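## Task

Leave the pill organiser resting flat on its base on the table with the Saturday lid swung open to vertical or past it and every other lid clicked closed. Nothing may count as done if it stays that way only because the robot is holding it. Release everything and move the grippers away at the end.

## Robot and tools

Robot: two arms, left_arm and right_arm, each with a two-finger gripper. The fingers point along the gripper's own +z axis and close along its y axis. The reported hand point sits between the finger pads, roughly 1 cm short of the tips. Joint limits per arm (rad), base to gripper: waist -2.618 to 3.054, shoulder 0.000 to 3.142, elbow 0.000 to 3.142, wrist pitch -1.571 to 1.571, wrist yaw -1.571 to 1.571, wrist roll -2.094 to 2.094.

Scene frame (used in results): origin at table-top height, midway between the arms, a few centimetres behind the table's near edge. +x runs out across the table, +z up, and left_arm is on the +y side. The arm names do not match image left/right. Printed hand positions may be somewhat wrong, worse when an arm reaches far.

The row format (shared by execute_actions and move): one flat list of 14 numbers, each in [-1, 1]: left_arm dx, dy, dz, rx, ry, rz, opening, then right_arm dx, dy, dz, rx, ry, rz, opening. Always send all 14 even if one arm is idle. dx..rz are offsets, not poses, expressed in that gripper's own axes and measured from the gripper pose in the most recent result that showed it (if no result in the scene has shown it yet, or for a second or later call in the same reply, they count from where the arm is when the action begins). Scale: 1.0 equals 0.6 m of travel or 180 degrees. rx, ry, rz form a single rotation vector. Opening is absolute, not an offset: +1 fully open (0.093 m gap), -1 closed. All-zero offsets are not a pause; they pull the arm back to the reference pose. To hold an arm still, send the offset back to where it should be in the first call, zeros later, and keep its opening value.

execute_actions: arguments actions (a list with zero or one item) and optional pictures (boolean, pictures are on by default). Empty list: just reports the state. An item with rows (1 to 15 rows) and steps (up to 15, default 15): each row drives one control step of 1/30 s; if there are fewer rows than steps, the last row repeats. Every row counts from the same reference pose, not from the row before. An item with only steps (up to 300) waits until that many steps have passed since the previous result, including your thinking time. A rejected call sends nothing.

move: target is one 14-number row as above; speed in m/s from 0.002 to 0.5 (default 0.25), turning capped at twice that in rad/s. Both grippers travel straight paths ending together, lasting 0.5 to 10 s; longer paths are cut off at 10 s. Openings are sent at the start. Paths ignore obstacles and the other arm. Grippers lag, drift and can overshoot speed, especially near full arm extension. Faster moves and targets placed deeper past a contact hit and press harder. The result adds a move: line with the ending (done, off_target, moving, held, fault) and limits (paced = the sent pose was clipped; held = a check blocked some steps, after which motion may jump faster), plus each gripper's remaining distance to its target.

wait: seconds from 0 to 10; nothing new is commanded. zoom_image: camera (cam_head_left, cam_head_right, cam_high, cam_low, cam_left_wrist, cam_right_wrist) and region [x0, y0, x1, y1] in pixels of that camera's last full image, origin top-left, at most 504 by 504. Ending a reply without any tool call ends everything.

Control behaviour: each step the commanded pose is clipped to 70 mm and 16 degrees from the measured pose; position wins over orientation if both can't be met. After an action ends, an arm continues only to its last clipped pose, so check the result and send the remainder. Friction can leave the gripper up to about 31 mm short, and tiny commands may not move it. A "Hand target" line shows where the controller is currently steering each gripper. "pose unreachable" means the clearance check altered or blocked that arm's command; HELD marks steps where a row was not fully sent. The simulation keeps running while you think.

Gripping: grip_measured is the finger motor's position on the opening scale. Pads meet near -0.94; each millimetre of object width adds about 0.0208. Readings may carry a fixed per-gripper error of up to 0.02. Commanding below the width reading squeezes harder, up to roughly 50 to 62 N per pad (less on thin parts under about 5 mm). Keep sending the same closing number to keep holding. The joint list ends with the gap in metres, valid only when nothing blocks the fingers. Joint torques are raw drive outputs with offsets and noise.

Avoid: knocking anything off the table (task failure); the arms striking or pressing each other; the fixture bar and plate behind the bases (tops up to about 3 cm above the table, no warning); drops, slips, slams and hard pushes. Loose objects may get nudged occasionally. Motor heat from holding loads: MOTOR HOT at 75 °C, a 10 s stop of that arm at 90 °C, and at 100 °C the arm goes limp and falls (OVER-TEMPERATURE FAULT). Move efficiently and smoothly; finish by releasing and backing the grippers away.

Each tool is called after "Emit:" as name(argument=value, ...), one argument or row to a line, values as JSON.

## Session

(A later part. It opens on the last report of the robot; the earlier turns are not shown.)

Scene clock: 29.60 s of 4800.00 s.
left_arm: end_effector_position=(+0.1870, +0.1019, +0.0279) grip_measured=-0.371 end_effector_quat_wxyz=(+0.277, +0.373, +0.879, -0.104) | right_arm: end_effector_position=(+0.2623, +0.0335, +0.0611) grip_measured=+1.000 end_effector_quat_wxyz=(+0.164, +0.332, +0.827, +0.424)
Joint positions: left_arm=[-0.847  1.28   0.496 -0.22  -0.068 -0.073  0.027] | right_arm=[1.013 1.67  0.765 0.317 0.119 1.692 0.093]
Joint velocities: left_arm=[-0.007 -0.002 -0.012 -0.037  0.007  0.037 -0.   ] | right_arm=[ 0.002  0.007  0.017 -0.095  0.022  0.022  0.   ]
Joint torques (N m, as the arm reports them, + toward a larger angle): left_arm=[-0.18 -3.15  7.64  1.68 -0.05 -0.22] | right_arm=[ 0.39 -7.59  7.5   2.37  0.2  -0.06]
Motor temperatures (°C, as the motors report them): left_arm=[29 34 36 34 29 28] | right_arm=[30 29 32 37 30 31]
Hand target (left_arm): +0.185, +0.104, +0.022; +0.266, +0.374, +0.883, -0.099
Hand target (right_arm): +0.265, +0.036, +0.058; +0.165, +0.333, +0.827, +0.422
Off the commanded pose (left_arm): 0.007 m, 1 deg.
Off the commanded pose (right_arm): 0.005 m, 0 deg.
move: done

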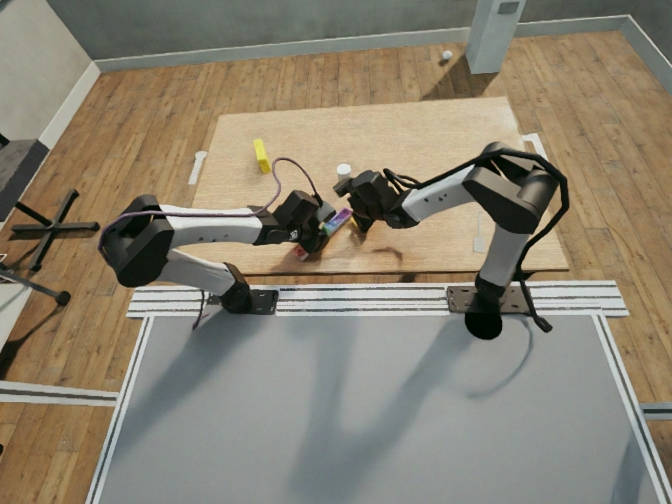

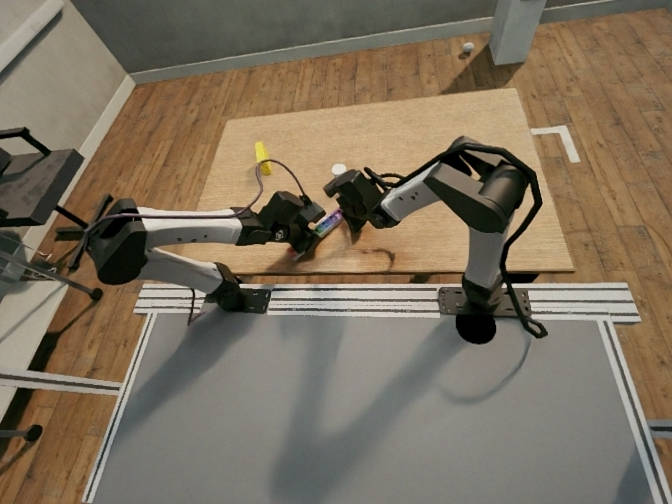

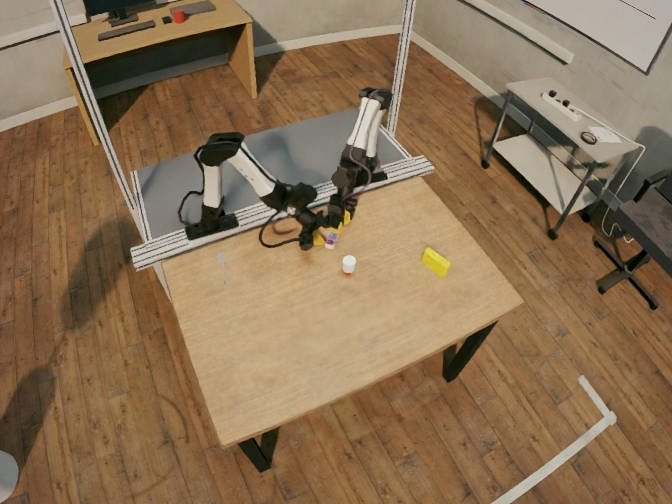

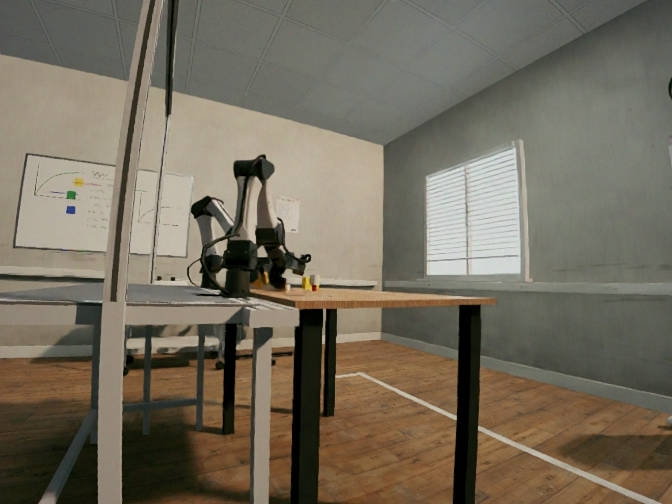

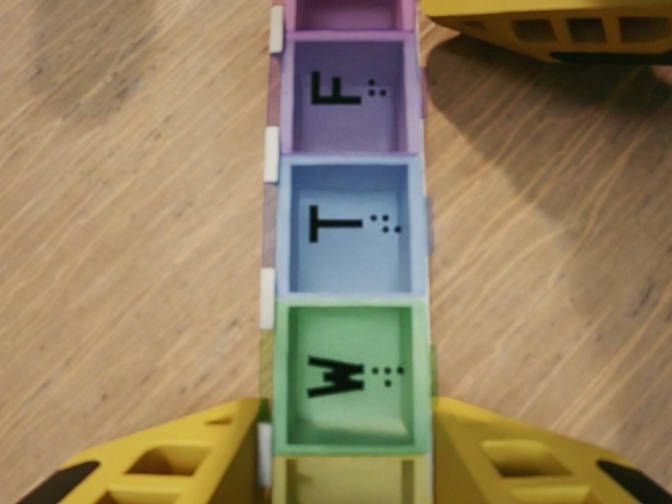

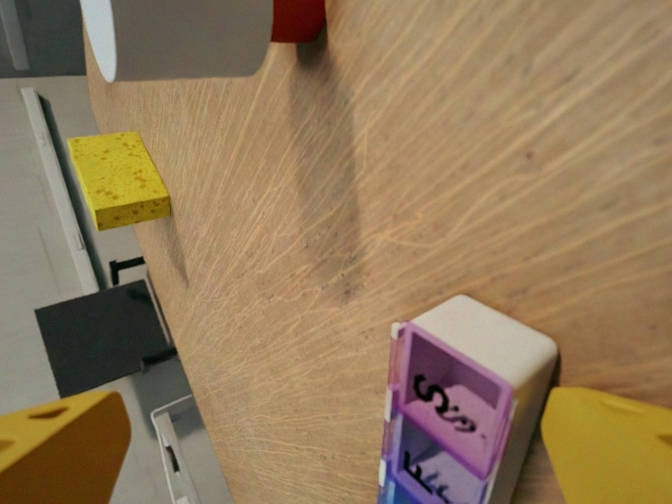

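Emit:
execute_actions(
  actions=[
    {"rows":[[0.015,0,0.005,0,0.01,0,-0.42,0,0,0,0,0,0,0.95],[0.02,0,0.005,0,0.014,0,-0.42,0,0,0,0,0,0,0.9],[0.025,0,0.005,0,0.018,0,-0.42,0,0,0,0,0,0,0.85],[0.03,0,0.005,0,0.022,0,-0.42,0,0,0,0,0,0,0.8],[0.035,0,0.005,0,0.026,0,-0.42,0,0,0,0,0,0,0.76],[0.04,0,0.005,0,0.03,0,-0.42,0,0,0,0,0,0,0.72],[0.04,0,0.005,0,0.03,0,-0.42,0,0,0,0,0,0,0.68],[0.04,0,0.005,0,0.03,0,-0.42,0,0,0,0,0,0,0.64],[0.04,0,0.005,0,0.03,0,-0.42,0,0,0,0,0,0,0.6]],"steps":15},
  ],
)

Emit:
zoom_image(
  camera="cam_right_wrist",
  region=[372,254,672,504],
)

Scene clock: 31.17 s of 4800.00 s.
left_arm: end_effector_position=(+0.1865, +0.1029, +0.0272) grip_measured=-0.371 end_effector_quat_wxyz=(+0.275, +0.370, +0.882, -0.103) | right_arm: end_effector_position=(+0.2621, +0.0332, +0.0606) grip_measured=+0.602 end_effector_quat_wxyz=(+0.164, +0.332, +0.827, +0.422)
Joint positions: left_arm=[-0.847  1.28   0.496 -0.225 -0.07  -0.08   0.027] | right_arm=[1.013 1.67  0.765 0.314 0.119 1.692 0.074]
Joint velocities: left_arm=[ 0.022  0.002 -0.007 -0.066  0.007  0.066 -0.001] | right_arm=[-0.012 -0.007  0.002 -0.037  0.007  0.037 -0.001]
Joint torques (N m, as the arm reports them, + toward a larger angle): left_arm=[-0.14 -3.12  7.32  1.07  0.04 -0.19] | right_arm=[ 0.65 -9.51  6.58  2.44  0.18  0.01]
Motor temperatures (°C, as the motors report them): left_arm=[29 34 36 34 29 28] | right_arm=[30 29 33 37 30 31]
Hand target (left_arm): +0.175, +0.115, +0.012; +0.235, +0.376, +0.892, -0.087
Hand target (right_arm): +0.262, +0.034, +0.061; +0.164, +0.332, +0.826, +0.424
Off the commanded pose (left_arm): 0.023 m, 5 deg.
Off the commanded pose (right_arm): 0.001 m, 0 deg.
Steps of this call (steps 1 to 32: nothing new was sent; steps 33 to 47: all 15 steps of this action). Readings (end_effector_position):
33: left_arm (+0.1870, +0.1019, +0.0279) | right_arm (+0.2623, +0.0335, +0.0611)
34: left_arm (+0.1869, +0.1019, +0.0279) | right_arm (+0.2623, +0.0335, +0.0611)
36: left_arm (+0.1868, +0.1021, +0.0277) | right_arm (+0.2623, +0.0335, +0.0611)
40: left_arm (+0.1864, +0.1027, +0.0272) | right_arm (+0.2623, +0.0335, +0.0611)
47: the state above

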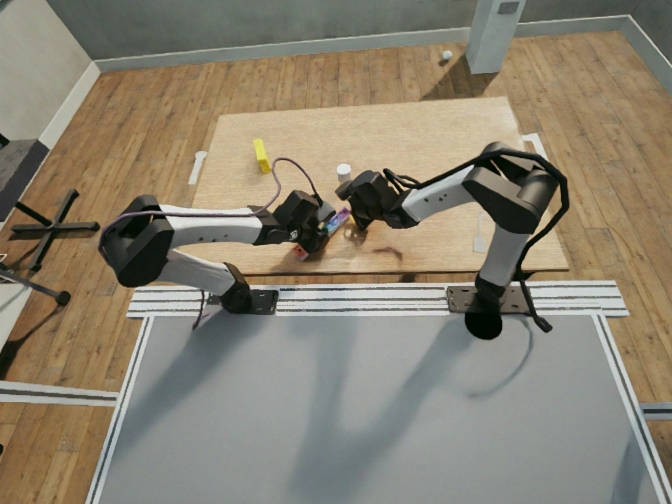

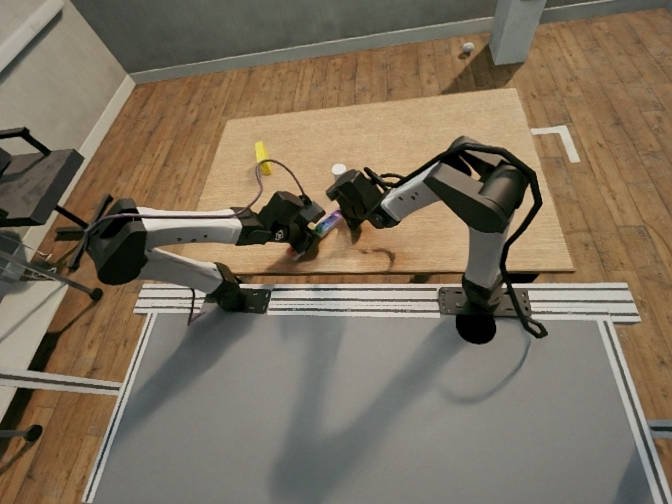

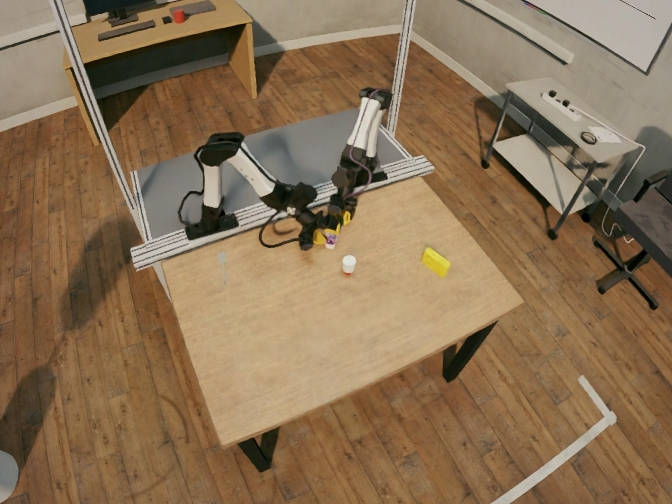

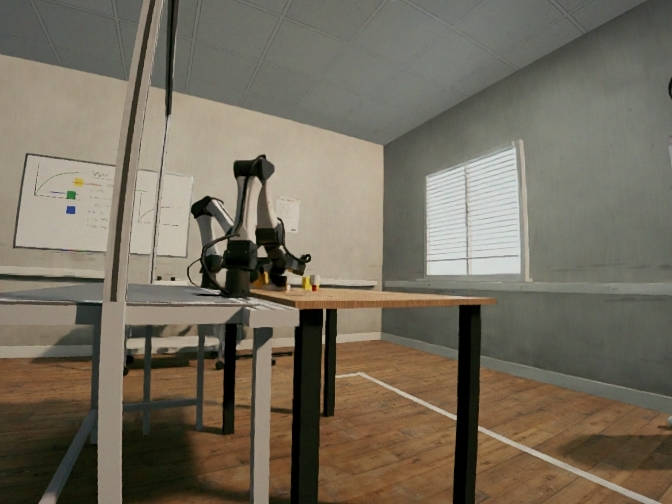

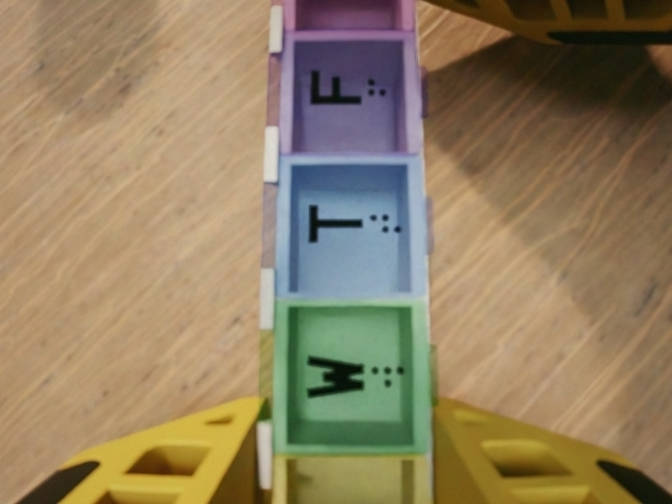

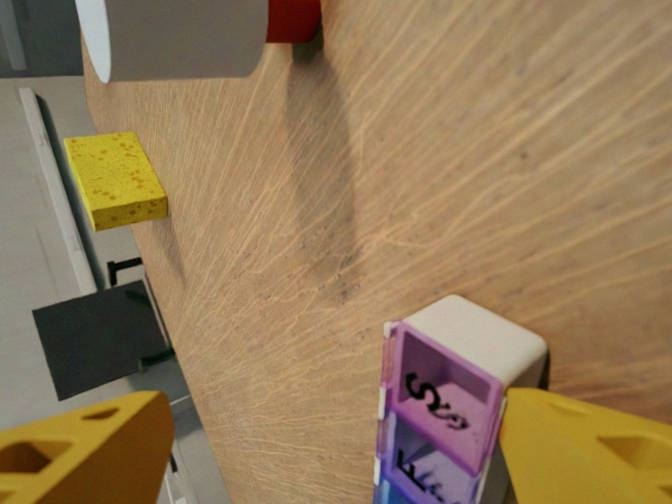

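Region (372, 254, 672, 504) of cam_right_wrist's 672x504 image, scaled by 1.680, with more detail than that image has.

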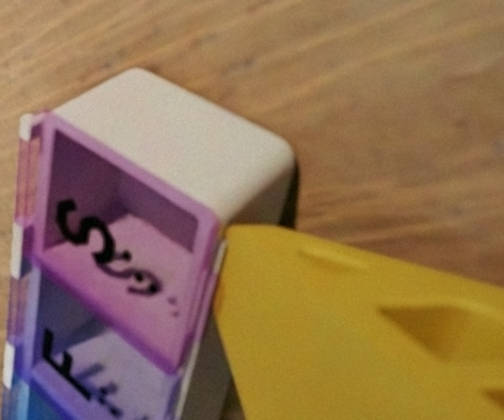

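Emit:
execute_actions(
  actions=[
    {"rows":[[0.05,0,0.005,0,0.037,0.004,-0.42,0,0.005,0,-0.003,0,0,0.59],[0.06,0,0.005,0,0.044,0.008,-0.42,0.001,0.01,-0.001,-0.006,0.001,0.001,0.58],[0.07,0,0.005,0,0.051,0.01,-0.42,0.002,0.015,-0.002,-0.009,0.001,0.001,0.57],[0.08,0,0.004,0,0.058,0.012,-0.42,0.002,0.02,-0.003,-0.013,0.002,0.002,0.56],[0.09,0,0.004,0,0.065,0.014,-0.42,0.003,0.025,-0.004,-0.016,0.002,0.002,0.55],[0.1,0,0.003,0,0.073,0.016,-0.42,0.004,0.03,-0.005,-0.019,0.002,0.003,0.55],[0.1,0,0.003,0,0.073,0.018,-0.42,0.004,0.035,-0.006,-0.022,0.003,0.003,0.55],[0.1,0,0.003,0,0.073,0.018,-0.42,0.005,0.04,-0.007,-0.025,0.003,0.004,0.55],[0.1,0,0.003,0,0.073,0.018,-0.42,0.005,0.045,-0.008,-0.029,0.004,0.004,0.55],[0.1,0,0.003,0,0.073,0.018,-0.42,0.006,0.05,-0.009,-0.032,0.004,0.005,0.55]],"steps":15},
  ],
)

Emit:
zoom_image(
  camera="cam_right_wrist",
  region=[372,254,672,504],
)

Scene clock: 33.47 s of 4800.00 s.
left_arm: end_effector_position=(+0.1856, +0.1042, +0.0261) grip_measured=-0.371 end_effector_quat_wxyz=(+0.272, +0.372, +0.882, -0.101) | right_arm: end_effector_position=(+0.2616, +0.0336, +0.0606) grip_measured=+0.553 end_effector_quat_wxyz=(+0.163, +0.332, +0.827, +0.423)
Joint positions: left_arm=[-0.847  1.28   0.496 -0.233 -0.07  -0.077  0.027] | right_arm=[1.013 1.67  0.765 0.314 0.115 1.692 0.072]
Joint velocities: left_arm=[-0.002  0.017 -0.012 -0.066 -0.037  0.066  0.001] | right_arm=[-0.002  0.002 -0.007 -0.022 -0.022 -0.037 -0.001]
Joint torques (N m, as the arm reports them, + toward a larger angle): left_arm=[-0.35 -1.74  5.99  0.    0.15  0.2 ] | right_arm=[  0.87 -11.82   6.98   3.14   0.19  -0.03]
Motor temperatures (°C, as the motors report them): left_arm=[29 34 36 34 29 28] | right_arm=[30 30 33 37 30 31]
Hand target (left_arm): +0.155, +0.136, -0.006; +0.179, +0.402, +0.896, -0.057
Hand target (right_arm): +0.268, +0.044, +0.088; +0.171, +0.327, +0.804, +0.466
Off the commanded pose (left_arm): 0.058 m, 13 deg.
Off the commanded pose (right_arm): 0.031 m, 6 deg.
Steps of this call (steps 1 to 54: nothing new was sent; steps 55 to 69: all 15 steps of this action). Readings (end_effector_position):
55: left_arm (+0.1864, +0.1031, +0.0271) | right_arm (+0.2621, +0.0332, +0.0606)
56: left_arm (+0.1863, +0.1032, +0.0270) | right_arm (+0.2621, +0.0332, +0.0606)
58: left_arm (+0.1860, +0.1037, +0.0266) | right_arm (+0.2619, +0.0333, +0.0606)
62: left_arm (+0.1856, +0.1042, +0.0261) | right_arm (+0.2617, +0.0335, +0.0606)
69: the state above

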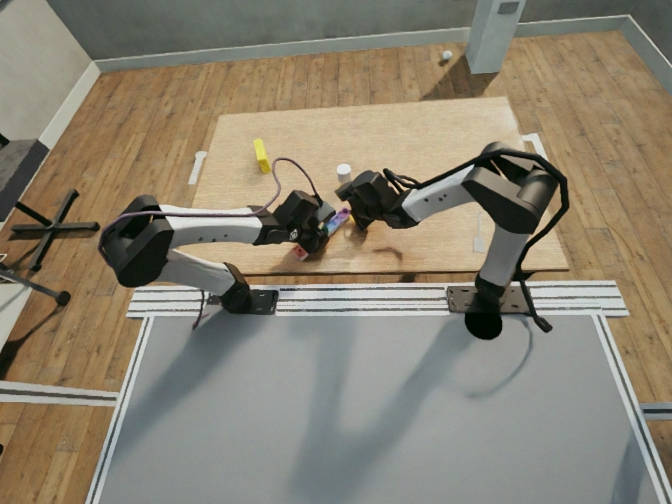

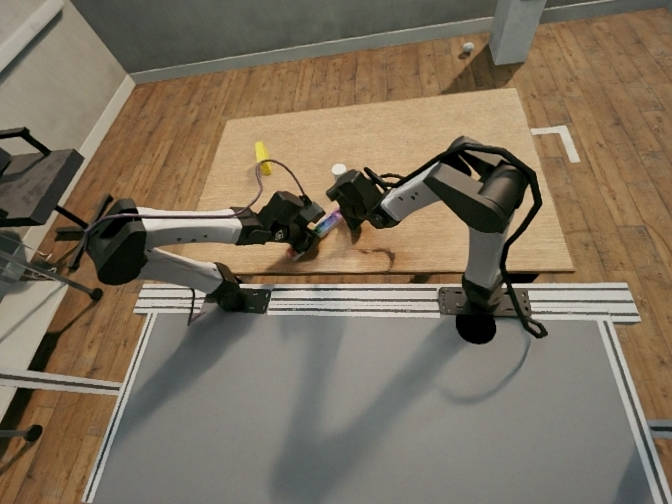

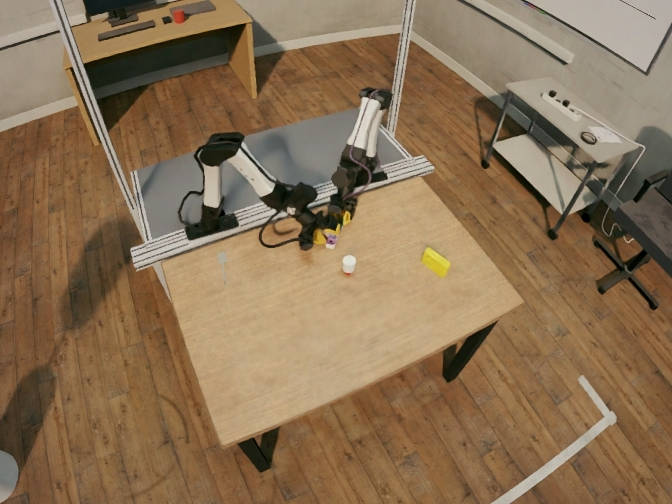

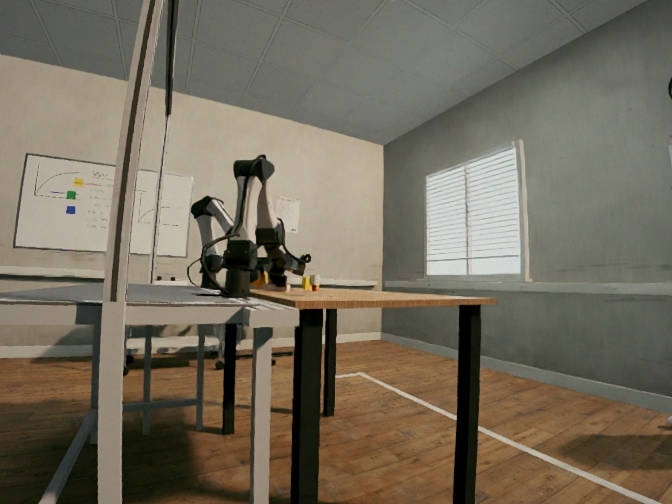

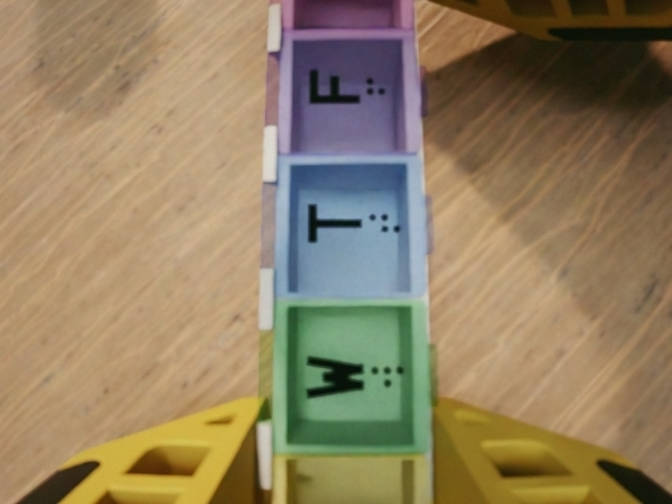

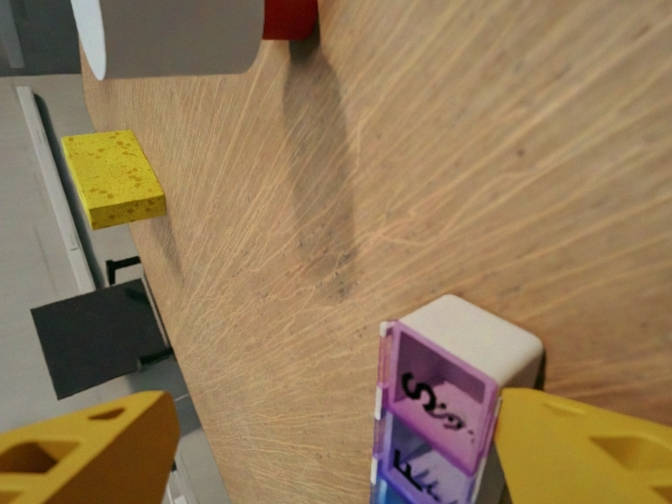

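Region (372, 254, 672, 504) of cam_right_wrist's 672x504 image, scaled by 1.680, with more detail than that image has.

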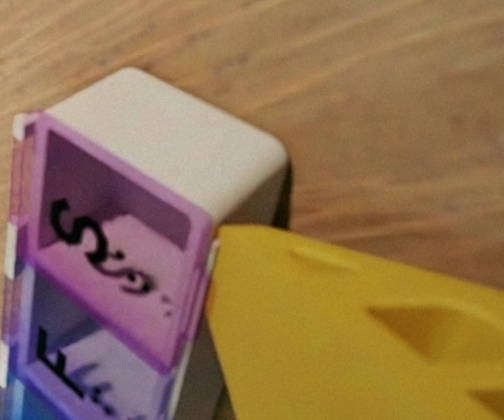

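Emit:
execute_actions(
  actions=[
    {"rows":[[0.1,0,0.003,0,0.073,0.02,-0.42,0.006,0.055,-0.009,-0.035,0.004,0.005,0.54],[0.1,0,0.003,0,0.073,0.02,-0.42,0.006,0.059,-0.009,-0.038,0.004,0.005,0.54],[0.1,0,0.003,0,0.073,0.02,-0.42,0.007,0.063,-0.01,-0.041,0.005,0.006,0.53],[0.1,0,0.003,0,0.073,0.02,-0.42,0.007,0.067,-0.01,-0.044,0.005,0.006,0.53],[0.1,0,0.003,0,0.073,0.02,-0.42,0.008,0.071,-0.011,-0.047,0.006,0.007,0.52],[0.1,0,0.003,0,0.073,0.02,-0.42,0.008,0.075,-0.011,-0.049,0.006,0.007,0.51],[0.1,0,0.003,0,0.073,0.02,-0.42,0.009,0.078,-0.012,-0.051,0.006,0.008,0.5]],"steps":13},
  ],
)

Emit:
zoom_image(
  camera="cam_right_wrist",
  region=[372,254,672,504],
)

Scene clock: 35.27 s of 4800.00 s.
left_arm: end_effector_position=(+0.1854, +0.1053, +0.0266) grip_measured=-0.371 end_effector_quat_wxyz=(+0.269, +0.374, +0.883, -0.097) | right_arm: end_effector_position=(+0.2618, +0.0346, +0.0618) grip_measured=+0.503 end_effector_quat_wxyz=(+0.162, +0.331, +0.826, +0.426)
Joint positions: left_arm=[-0.847  1.28   0.503 -0.25  -0.074 -0.073  0.027] | right_arm=[1.013 1.67  0.765 0.32  0.113 1.692 0.069]
Joint velocities: left_arm=[-0.002 -0.002  0.007 -0.022 -0.022  0.037  0.   ] | right_arm=[ 0.007  0.017 -0.002  0.081  0.007 -0.037 -0.001]
Joint torques (N m, as the arm reports them, + toward a larger angle): left_arm=[-0.51 -1.75  5.76  0.08  0.12  0.22] | right_arm=[  0.64 -12.73   7.41   3.68   0.25  -0.01]
Motor temperatures (°C, as the motors report them): left_arm=[29 34 36 33 29 28] | right_arm=[30 30 33 38 30 31]
Hand target (left_arm): +0.154, +0.138, -0.006; +0.175, +0.406, +0.895, -0.053
Hand target (right_arm): +0.271, +0.051, +0.103; +0.174, +0.324, +0.790, +0.492
Off the commanded pose (left_arm): 0.060 m, 13 deg.
Off the commanded pose (right_arm): 0.046 m, 9 deg.
Steps of this call (steps 1 to 41: nothing new was sent; steps 42 to 54: all 13 steps of this action). Readings (end_effector_position):
42: left_arm (+0.1856, +0.1042, +0.0263) | right_arm (+0.2616, +0.0336, +0.0606)
43: left_arm (+0.1854, +0.1044, +0.0263) | right_arm (+0.2615, +0.0338, +0.0607)
45: left_arm (+0.1853, +0.1047, +0.0264) | right_arm (+0.2616, +0.0342, +0.0612)
49: left_arm (+0.1853, +0.1052, +0.0265) | right_arm (+0.2617, +0.0346, +0.0617)
54: the state above

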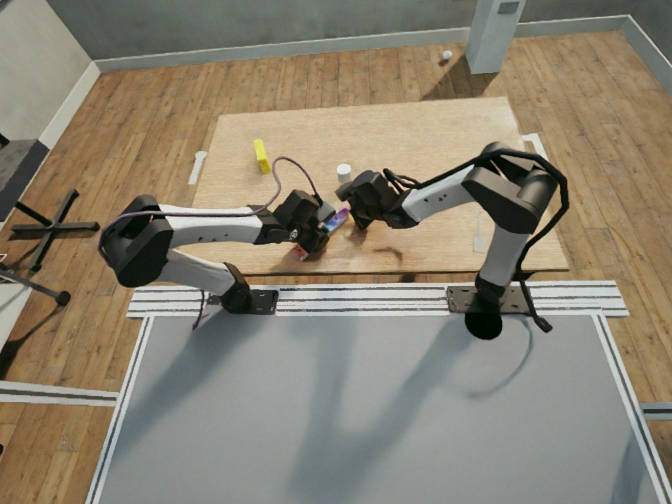

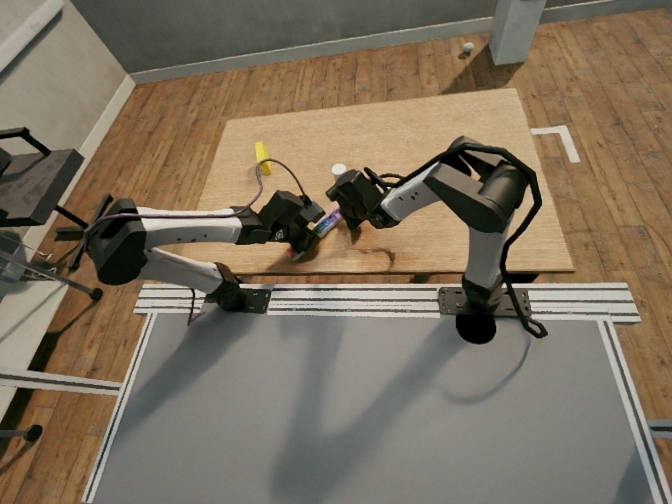

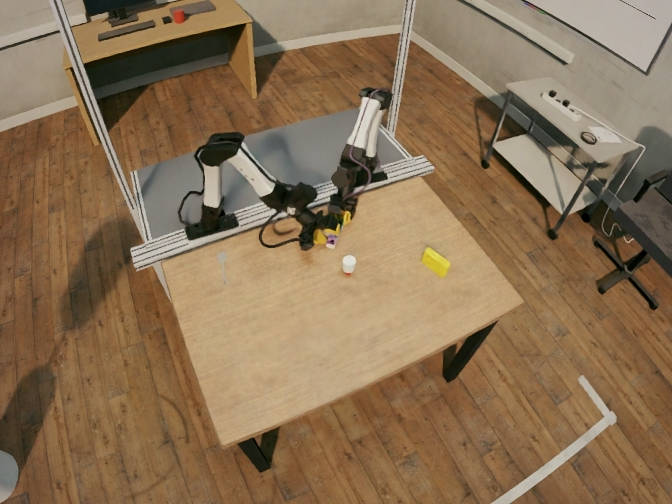

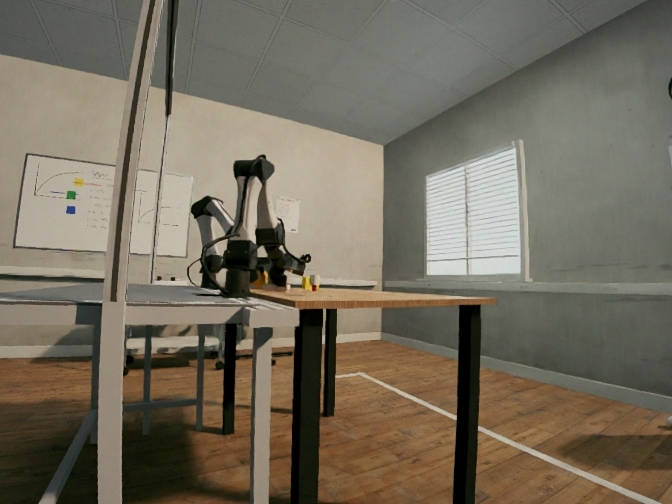

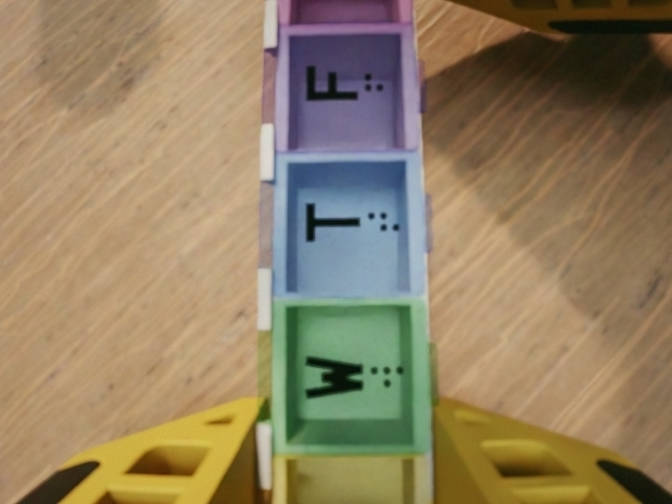

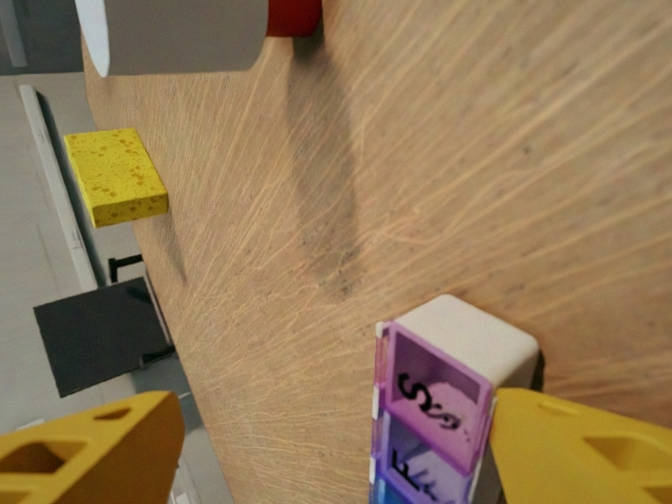

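Region (372, 254, 672, 504) of cam_right_wrist's 672x504 image, scaled by 1.680, with more detail than that image has.

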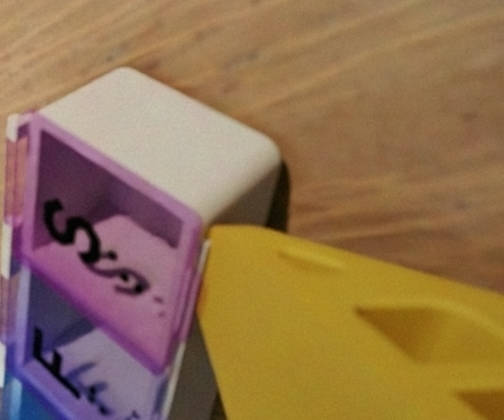

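Emit:
execute_actions(
  actions=[
    {"rows":[[0.105,0,0.008,0,0.072,0.02,-0.5,0.009,0.08,-0.014,-0.052,0.006,0.008,0.5],[0.11,0,0.012,0,0.071,0.02,-0.5,0.009,0.08,-0.015,-0.052,0.006,0.008,0.5],[0.112,0,0.015,0,0.071,0.02,-0.5,0.009,0.084,-0.016,-0.055,0.006,0.008,0.5],[0.112,0,0.015,0,0.071,0.02,-0.5,0.01,0.088,-0.017,-0.058,0.007,0.009,0.5],[0.112,0,0.015,0,0.071,0.02,-0.5,0.01,0.092,-0.018,-0.060,0.007,0.009,0.5],[0.112,0,0.015,0,0.071,0.02,-0.5,0.011,0.096,-0.019,-0.063,0.007,0.009,0.5],[0.112,0,0.015,0,0.071,0.02,-0.5,0.011,0.1,-0.02,-0.066,0.008,0.01,0.5]],"steps":13},
  ],
)

Emit:
zoom_image(
  camera="cam_right_wrist",
  region=[372,254,672,504],
)

Scene clock: 36.63 s of 4800.00 s.
left_arm: end_effector_position=(+0.1856, +0.1057, +0.0266) grip_measured=-0.371 end_effector_quat_wxyz=(+0.269, +0.373, +0.883, -0.095) | right_arm: end_effector_position=(+0.2621, +0.0353, +0.0628) grip_measured=+0.503 end_effector_quat_wxyz=(+0.162, +0.330, +0.825, +0.428)
Joint positions: left_arm=[-0.847  1.28   0.503 -0.251 -0.076 -0.073  0.027] | right_arm=[1.013 1.67  0.765 0.326 0.112 1.692 0.069]
Joint velocities: left_arm=[ 0.012 -0.012 -0.002  0.037 -0.037 -0.022  0.   ] | right_arm=[ 0.002 -0.007 -0.002  0.007  0.081 -0.051  0.   ]
Joint torques (N m, as the arm reports them, + toward a larger angle): left_arm=[-0.26 -1.07  3.54  0.26  0.18  0.29] | right_arm=[  0.66 -14.47   7.31   3.95   0.15   0.  ]
Motor temperatures (°C, as the motors report them): left_arm=[29 34 36 33 29 28] | right_arm=[30 30 33 39 30 31]
Hand target (left_arm): +0.152, +0.142, -0.014; +0.172, +0.407, +0.895, -0.050
Hand target (right_arm): +0.271, +0.054, +0.118; +0.176, +0.320, +0.777, +0.514
Off the commanded pose (left_arm): 0.068 m, 13 deg.
Off the commanded pose (right_arm): 0.060 m, 12 deg.
Steps of this call (steps 1 to 28: nothing new was sent; steps 29 to 41: all 13 steps of this action). Readings (end_effector_position):
29: left_arm (+0.1854, +0.1054, +0.0265) | right_arm (+0.2618, +0.0348, +0.0619)
30: left_arm (+0.1854, +0.1055, +0.0266) | right_arm (+0.2618, +0.0348, +0.0619)
32: left_arm (+0.1854, +0.1055, +0.0266) | right_arm (+0.2619, +0.0350, +0.0622)
36: left_arm (+0.1856, +0.1056, +0.0266) | right_arm (+0.2621, +0.0353, +0.0627)
41: the state above

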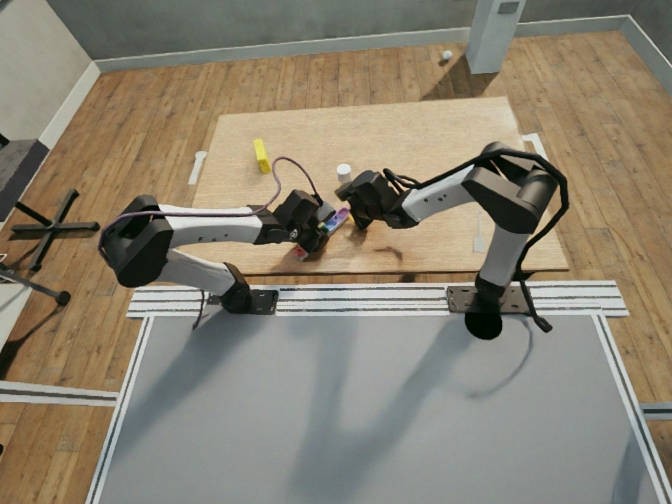

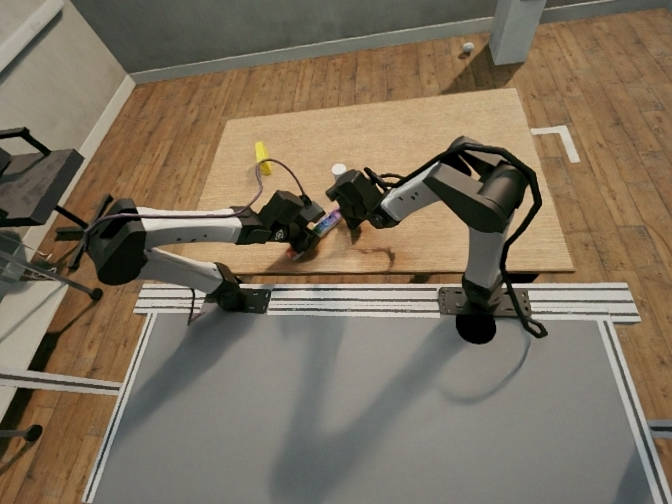

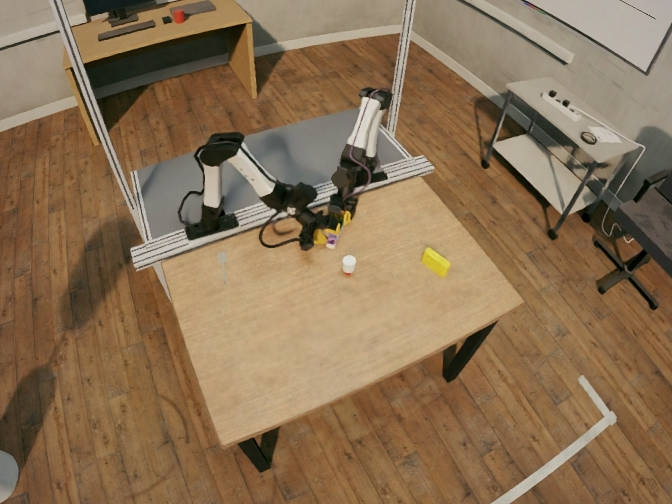

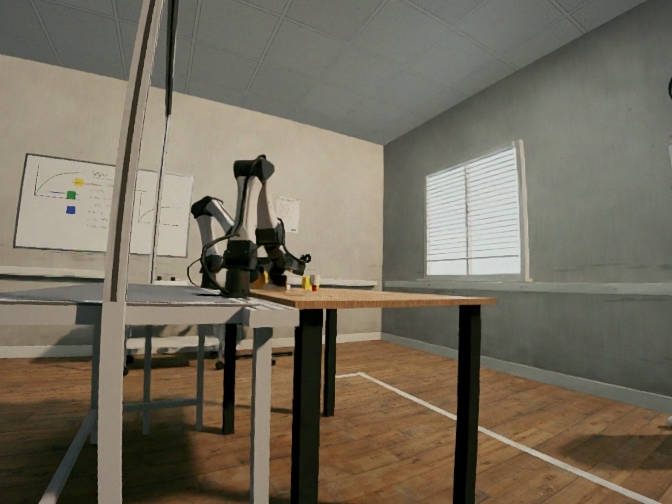

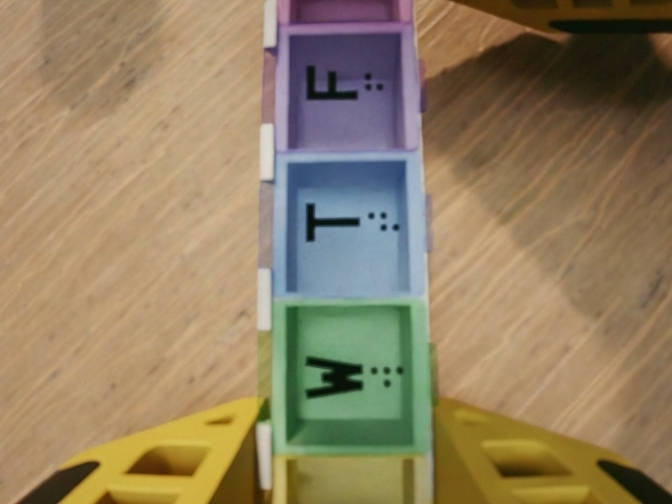

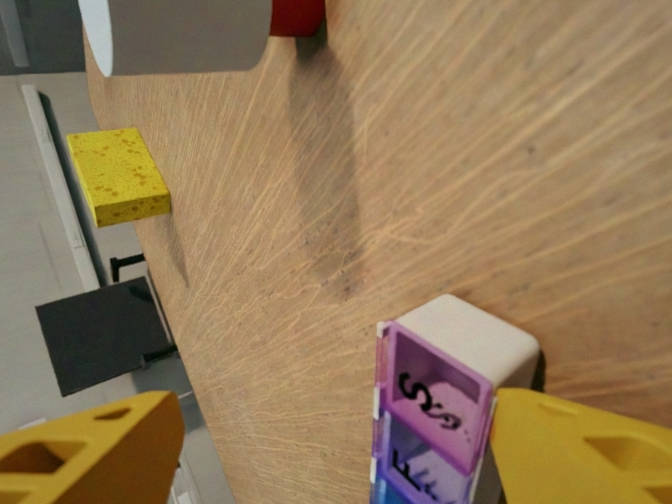

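Region (372, 254, 672, 504) of cam_right_wrist's 672x504 image, scaled by 1.680, with more detail than that image has.

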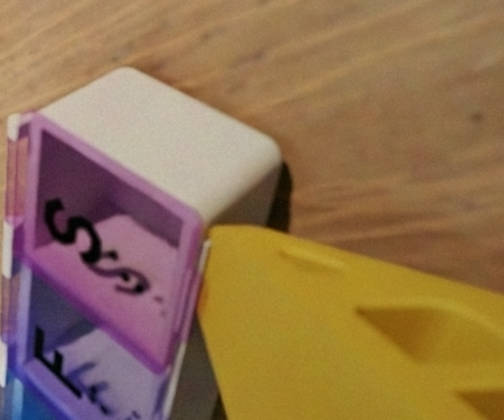

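Emit:
execute_actions(
  actions=[
    {"rows":[[0.1,0,0.012,0,0.065,0.016,-0.42,0.009,0.08,-0.015,-0.052,0.006,0.008,0.5],[0.09,0,0.012,0,0.06,0.012,-0.42,0.006,0.06,-0.012,-0.04,0.004,0.006,0.5],[0.08,0,0.01,0,0.05,0.008,-0.42,0.004,0.04,-0.008,-0.026,0.003,0.004,0.5],[0.06,0,0.01,0,0.04,0.004,-0.42,0.002,0.02,-0.004,-0.013,0,0,0.5],[0.05,0,0.008,0,0.03,0,-0.42,0,0,0,0,0,0,0.5],[0.04,0,0.008,0,0.025,0,-0.42,0,0,0,0,0,0,0.5],[0.03,0,0.006,0,0.02,0,-0.42,0,0,0,0,0,0,0.55],[0.03,0,0.006,0,0.02,0,-0.42,0,0,0,0,0,0,0.65],[0.03,0,0.006,0,0.02,0,-0.42,0,0,0,0,0,0,0.75],[0.03,0,0.006,0,0.02,0,-0.42,0,0,0,0,0,0,0.85]],"steps":15},
  ],
  pictures=false,
)

Emit:
move(
  target=[0.02,0,0.005,0,0.014,0,-0.42,0.015,0,0,0,0,0,0.85],
  speed=0.04,
)

Emit:
zoom_image(
  camera="cam_right_wrist",
  region=[440,344,600,504],
)

Scene clock: 38.83 s of 4800.00 s.
left_arm: end_effector_position=(+0.1862, +0.1049, +0.0272) grip_measured=-0.371 end_effector_quat_wxyz=(+0.271, +0.371, +0.883, -0.097) | right_arm: end_effector_position=(+0.2617, +0.0346, +0.0617) grip_measured=+0.848 end_effector_quat_wxyz=(+0.162, +0.331, +0.826, +0.426)
Joint positions: left_arm=[-0.847  1.28   0.503 -0.246 -0.076 -0.079  0.027] | right_arm=[1.013 1.67  0.765 0.32  0.112 1.692 0.086]
Joint velocities: left_arm=[-0.002 -0.012 -0.007 -0.007 -0.066  0.022 -0.001] | right_arm=[-0.002 -0.032  0.002  0.022 -0.051 -0.066 -0.001]
Joint torques (N m, as the arm reports them, + toward a larger angle): left_arm=[ 0.07 -3.21  6.8   1.27 -0.04 -0.2 ] | right_arm=[ 0.64 -9.54  6.72  2.43  0.19 -0.13]
Motor temperatures (°C, as the motors report them): left_arm=[29 34 36 33 29 28] | right_arm=[30 31 33 40 30 31]
Hand target (left_arm): +0.177, +0.115, +0.014; +0.241, +0.376, +0.891, -0.084
Hand target (right_arm): +0.262, +0.035, +0.063; +0.162, +0.330, +0.825, +0.428
Off the commanded pose (left_arm): 0.020 m, 4 deg.
Off the commanded pose (right_arm): 0.001 m, 0 deg.
Steps of this call (steps 1 to 51: nothing new was sent; steps 52 to 66: all 15 steps of this action). Readings (end_effector_position):
52: left_arm (+0.1857, +0.1057, +0.0266) | right_arm (+0.2621, +0.0353, +0.0628)
53: left_arm (+0.1857, +0.1057, +0.0266) | right_arm (+0.2620, +0.0351, +0.0625)
55: left_arm (+0.1860, +0.1053, +0.0269) | right_arm (+0.2615, +0.0344, +0.0613)
59: left_arm (+0.1862, +0.1049, +0.0272) | right_arm (+0.2612, +0.0339, +0.0605)
66: the state above

Scene clock: 39.83 s of 4800.00 s.
left_arm: end_effector_position=(+0.1863, +0.1048, +0.0273) grip_measured=-0.371 end_effector_quat_wxyz=(+0.271, +0.370, +0.883, -0.098) | right_arm: end_effector_position=(+0.2553, +0.0393, +0.0619) grip_measured=+0.848 end_effector_quat_wxyz=(+0.161, +0.327, +0.828, +0.427)
Joint positions: left_arm=[-0.847  1.28   0.503 -0.245 -0.076 -0.079  0.027] | right_arm=[1.036 1.67  0.765 0.321 0.125 1.698 0.086]
Joint velocities: left_arm=[-0.007 -0.007  0.007  0.037 -0.051  0.051  0.   ] | right_arm=[-0.002  0.007 -0.027  0.007 -0.051 -0.066 -0.001]
Joint torques (N m, as the arm reports them, + toward a larger angle): left_arm=[-0.25 -3.38  7.24  1.59  0.01 -0.25] | right_arm=[ 0.99 -8.96  7.19  2.3   0.34 -0.01]
Motor temperatures (°C, as the motors report them): left_arm=[29 34 36 33 29 28] | right_arm=[30 31 33 40 30 31]
Hand target (left_arm): +0.180, +0.111, +0.018; +0.251, +0.372, +0.889, -0.089
Hand target (right_arm): +0.255, +0.041, +0.062; +0.162, +0.331, +0.826, +0.426
Off the commanded pose (left_arm): 0.012 m, 3 deg.
Off the commanded pose (right_arm): 0.002 m, 1 deg.
move: off_target (left_arm)

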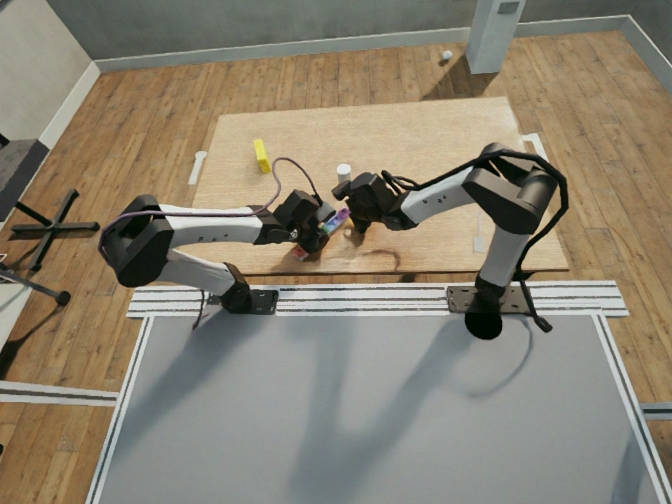

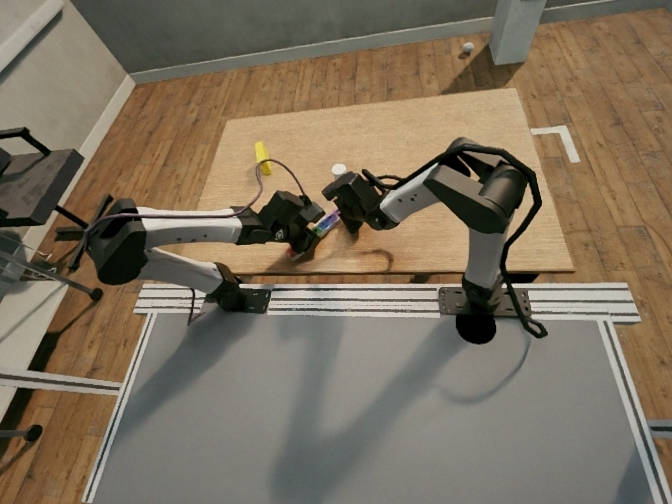

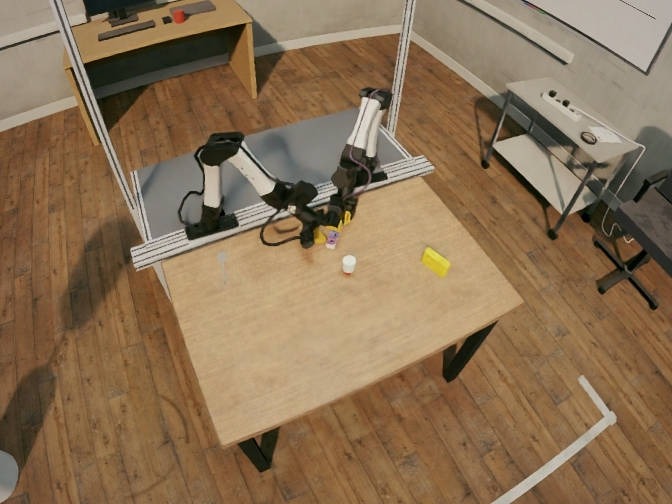

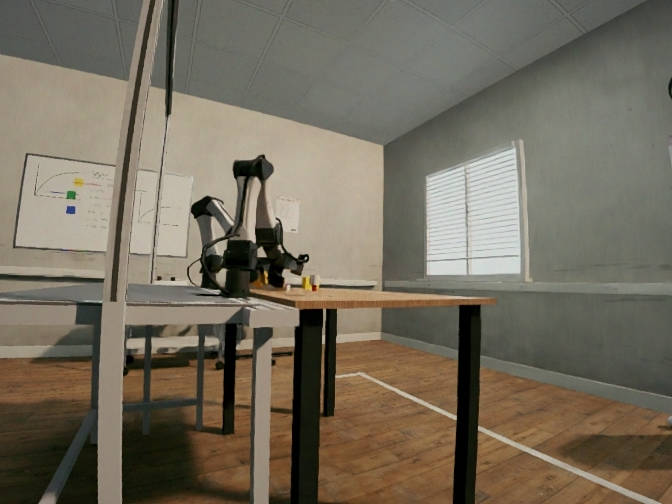

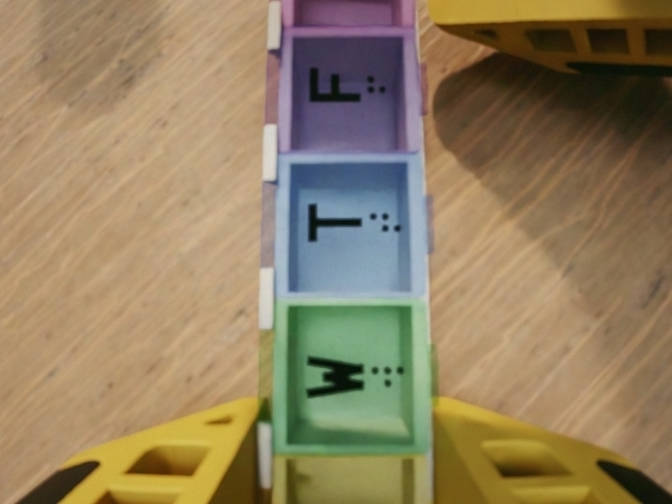

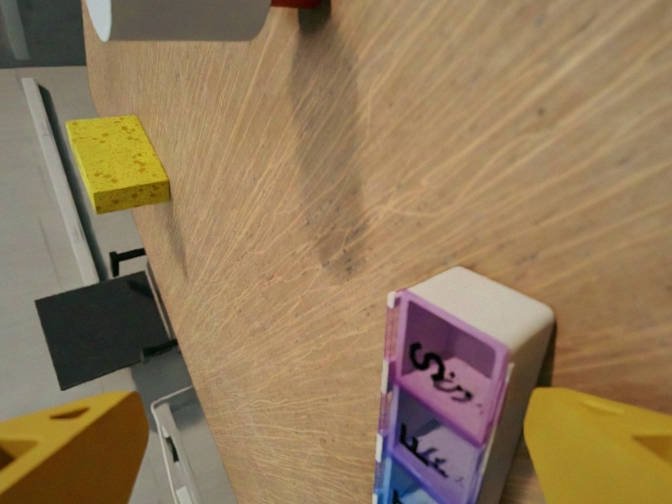

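Region (440, 344, 600, 504) of cam_right_wrist's 672x504 image, scaled by 3.150, with more detail than that image has.

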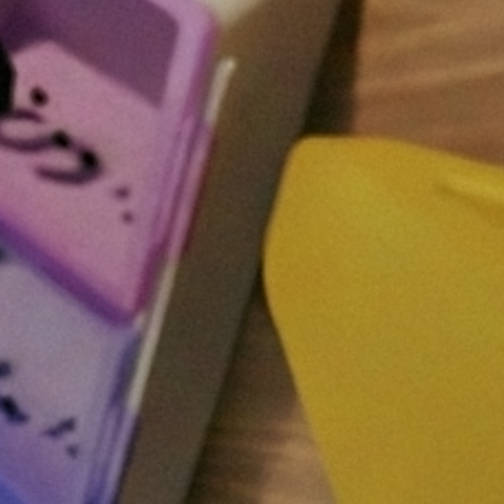

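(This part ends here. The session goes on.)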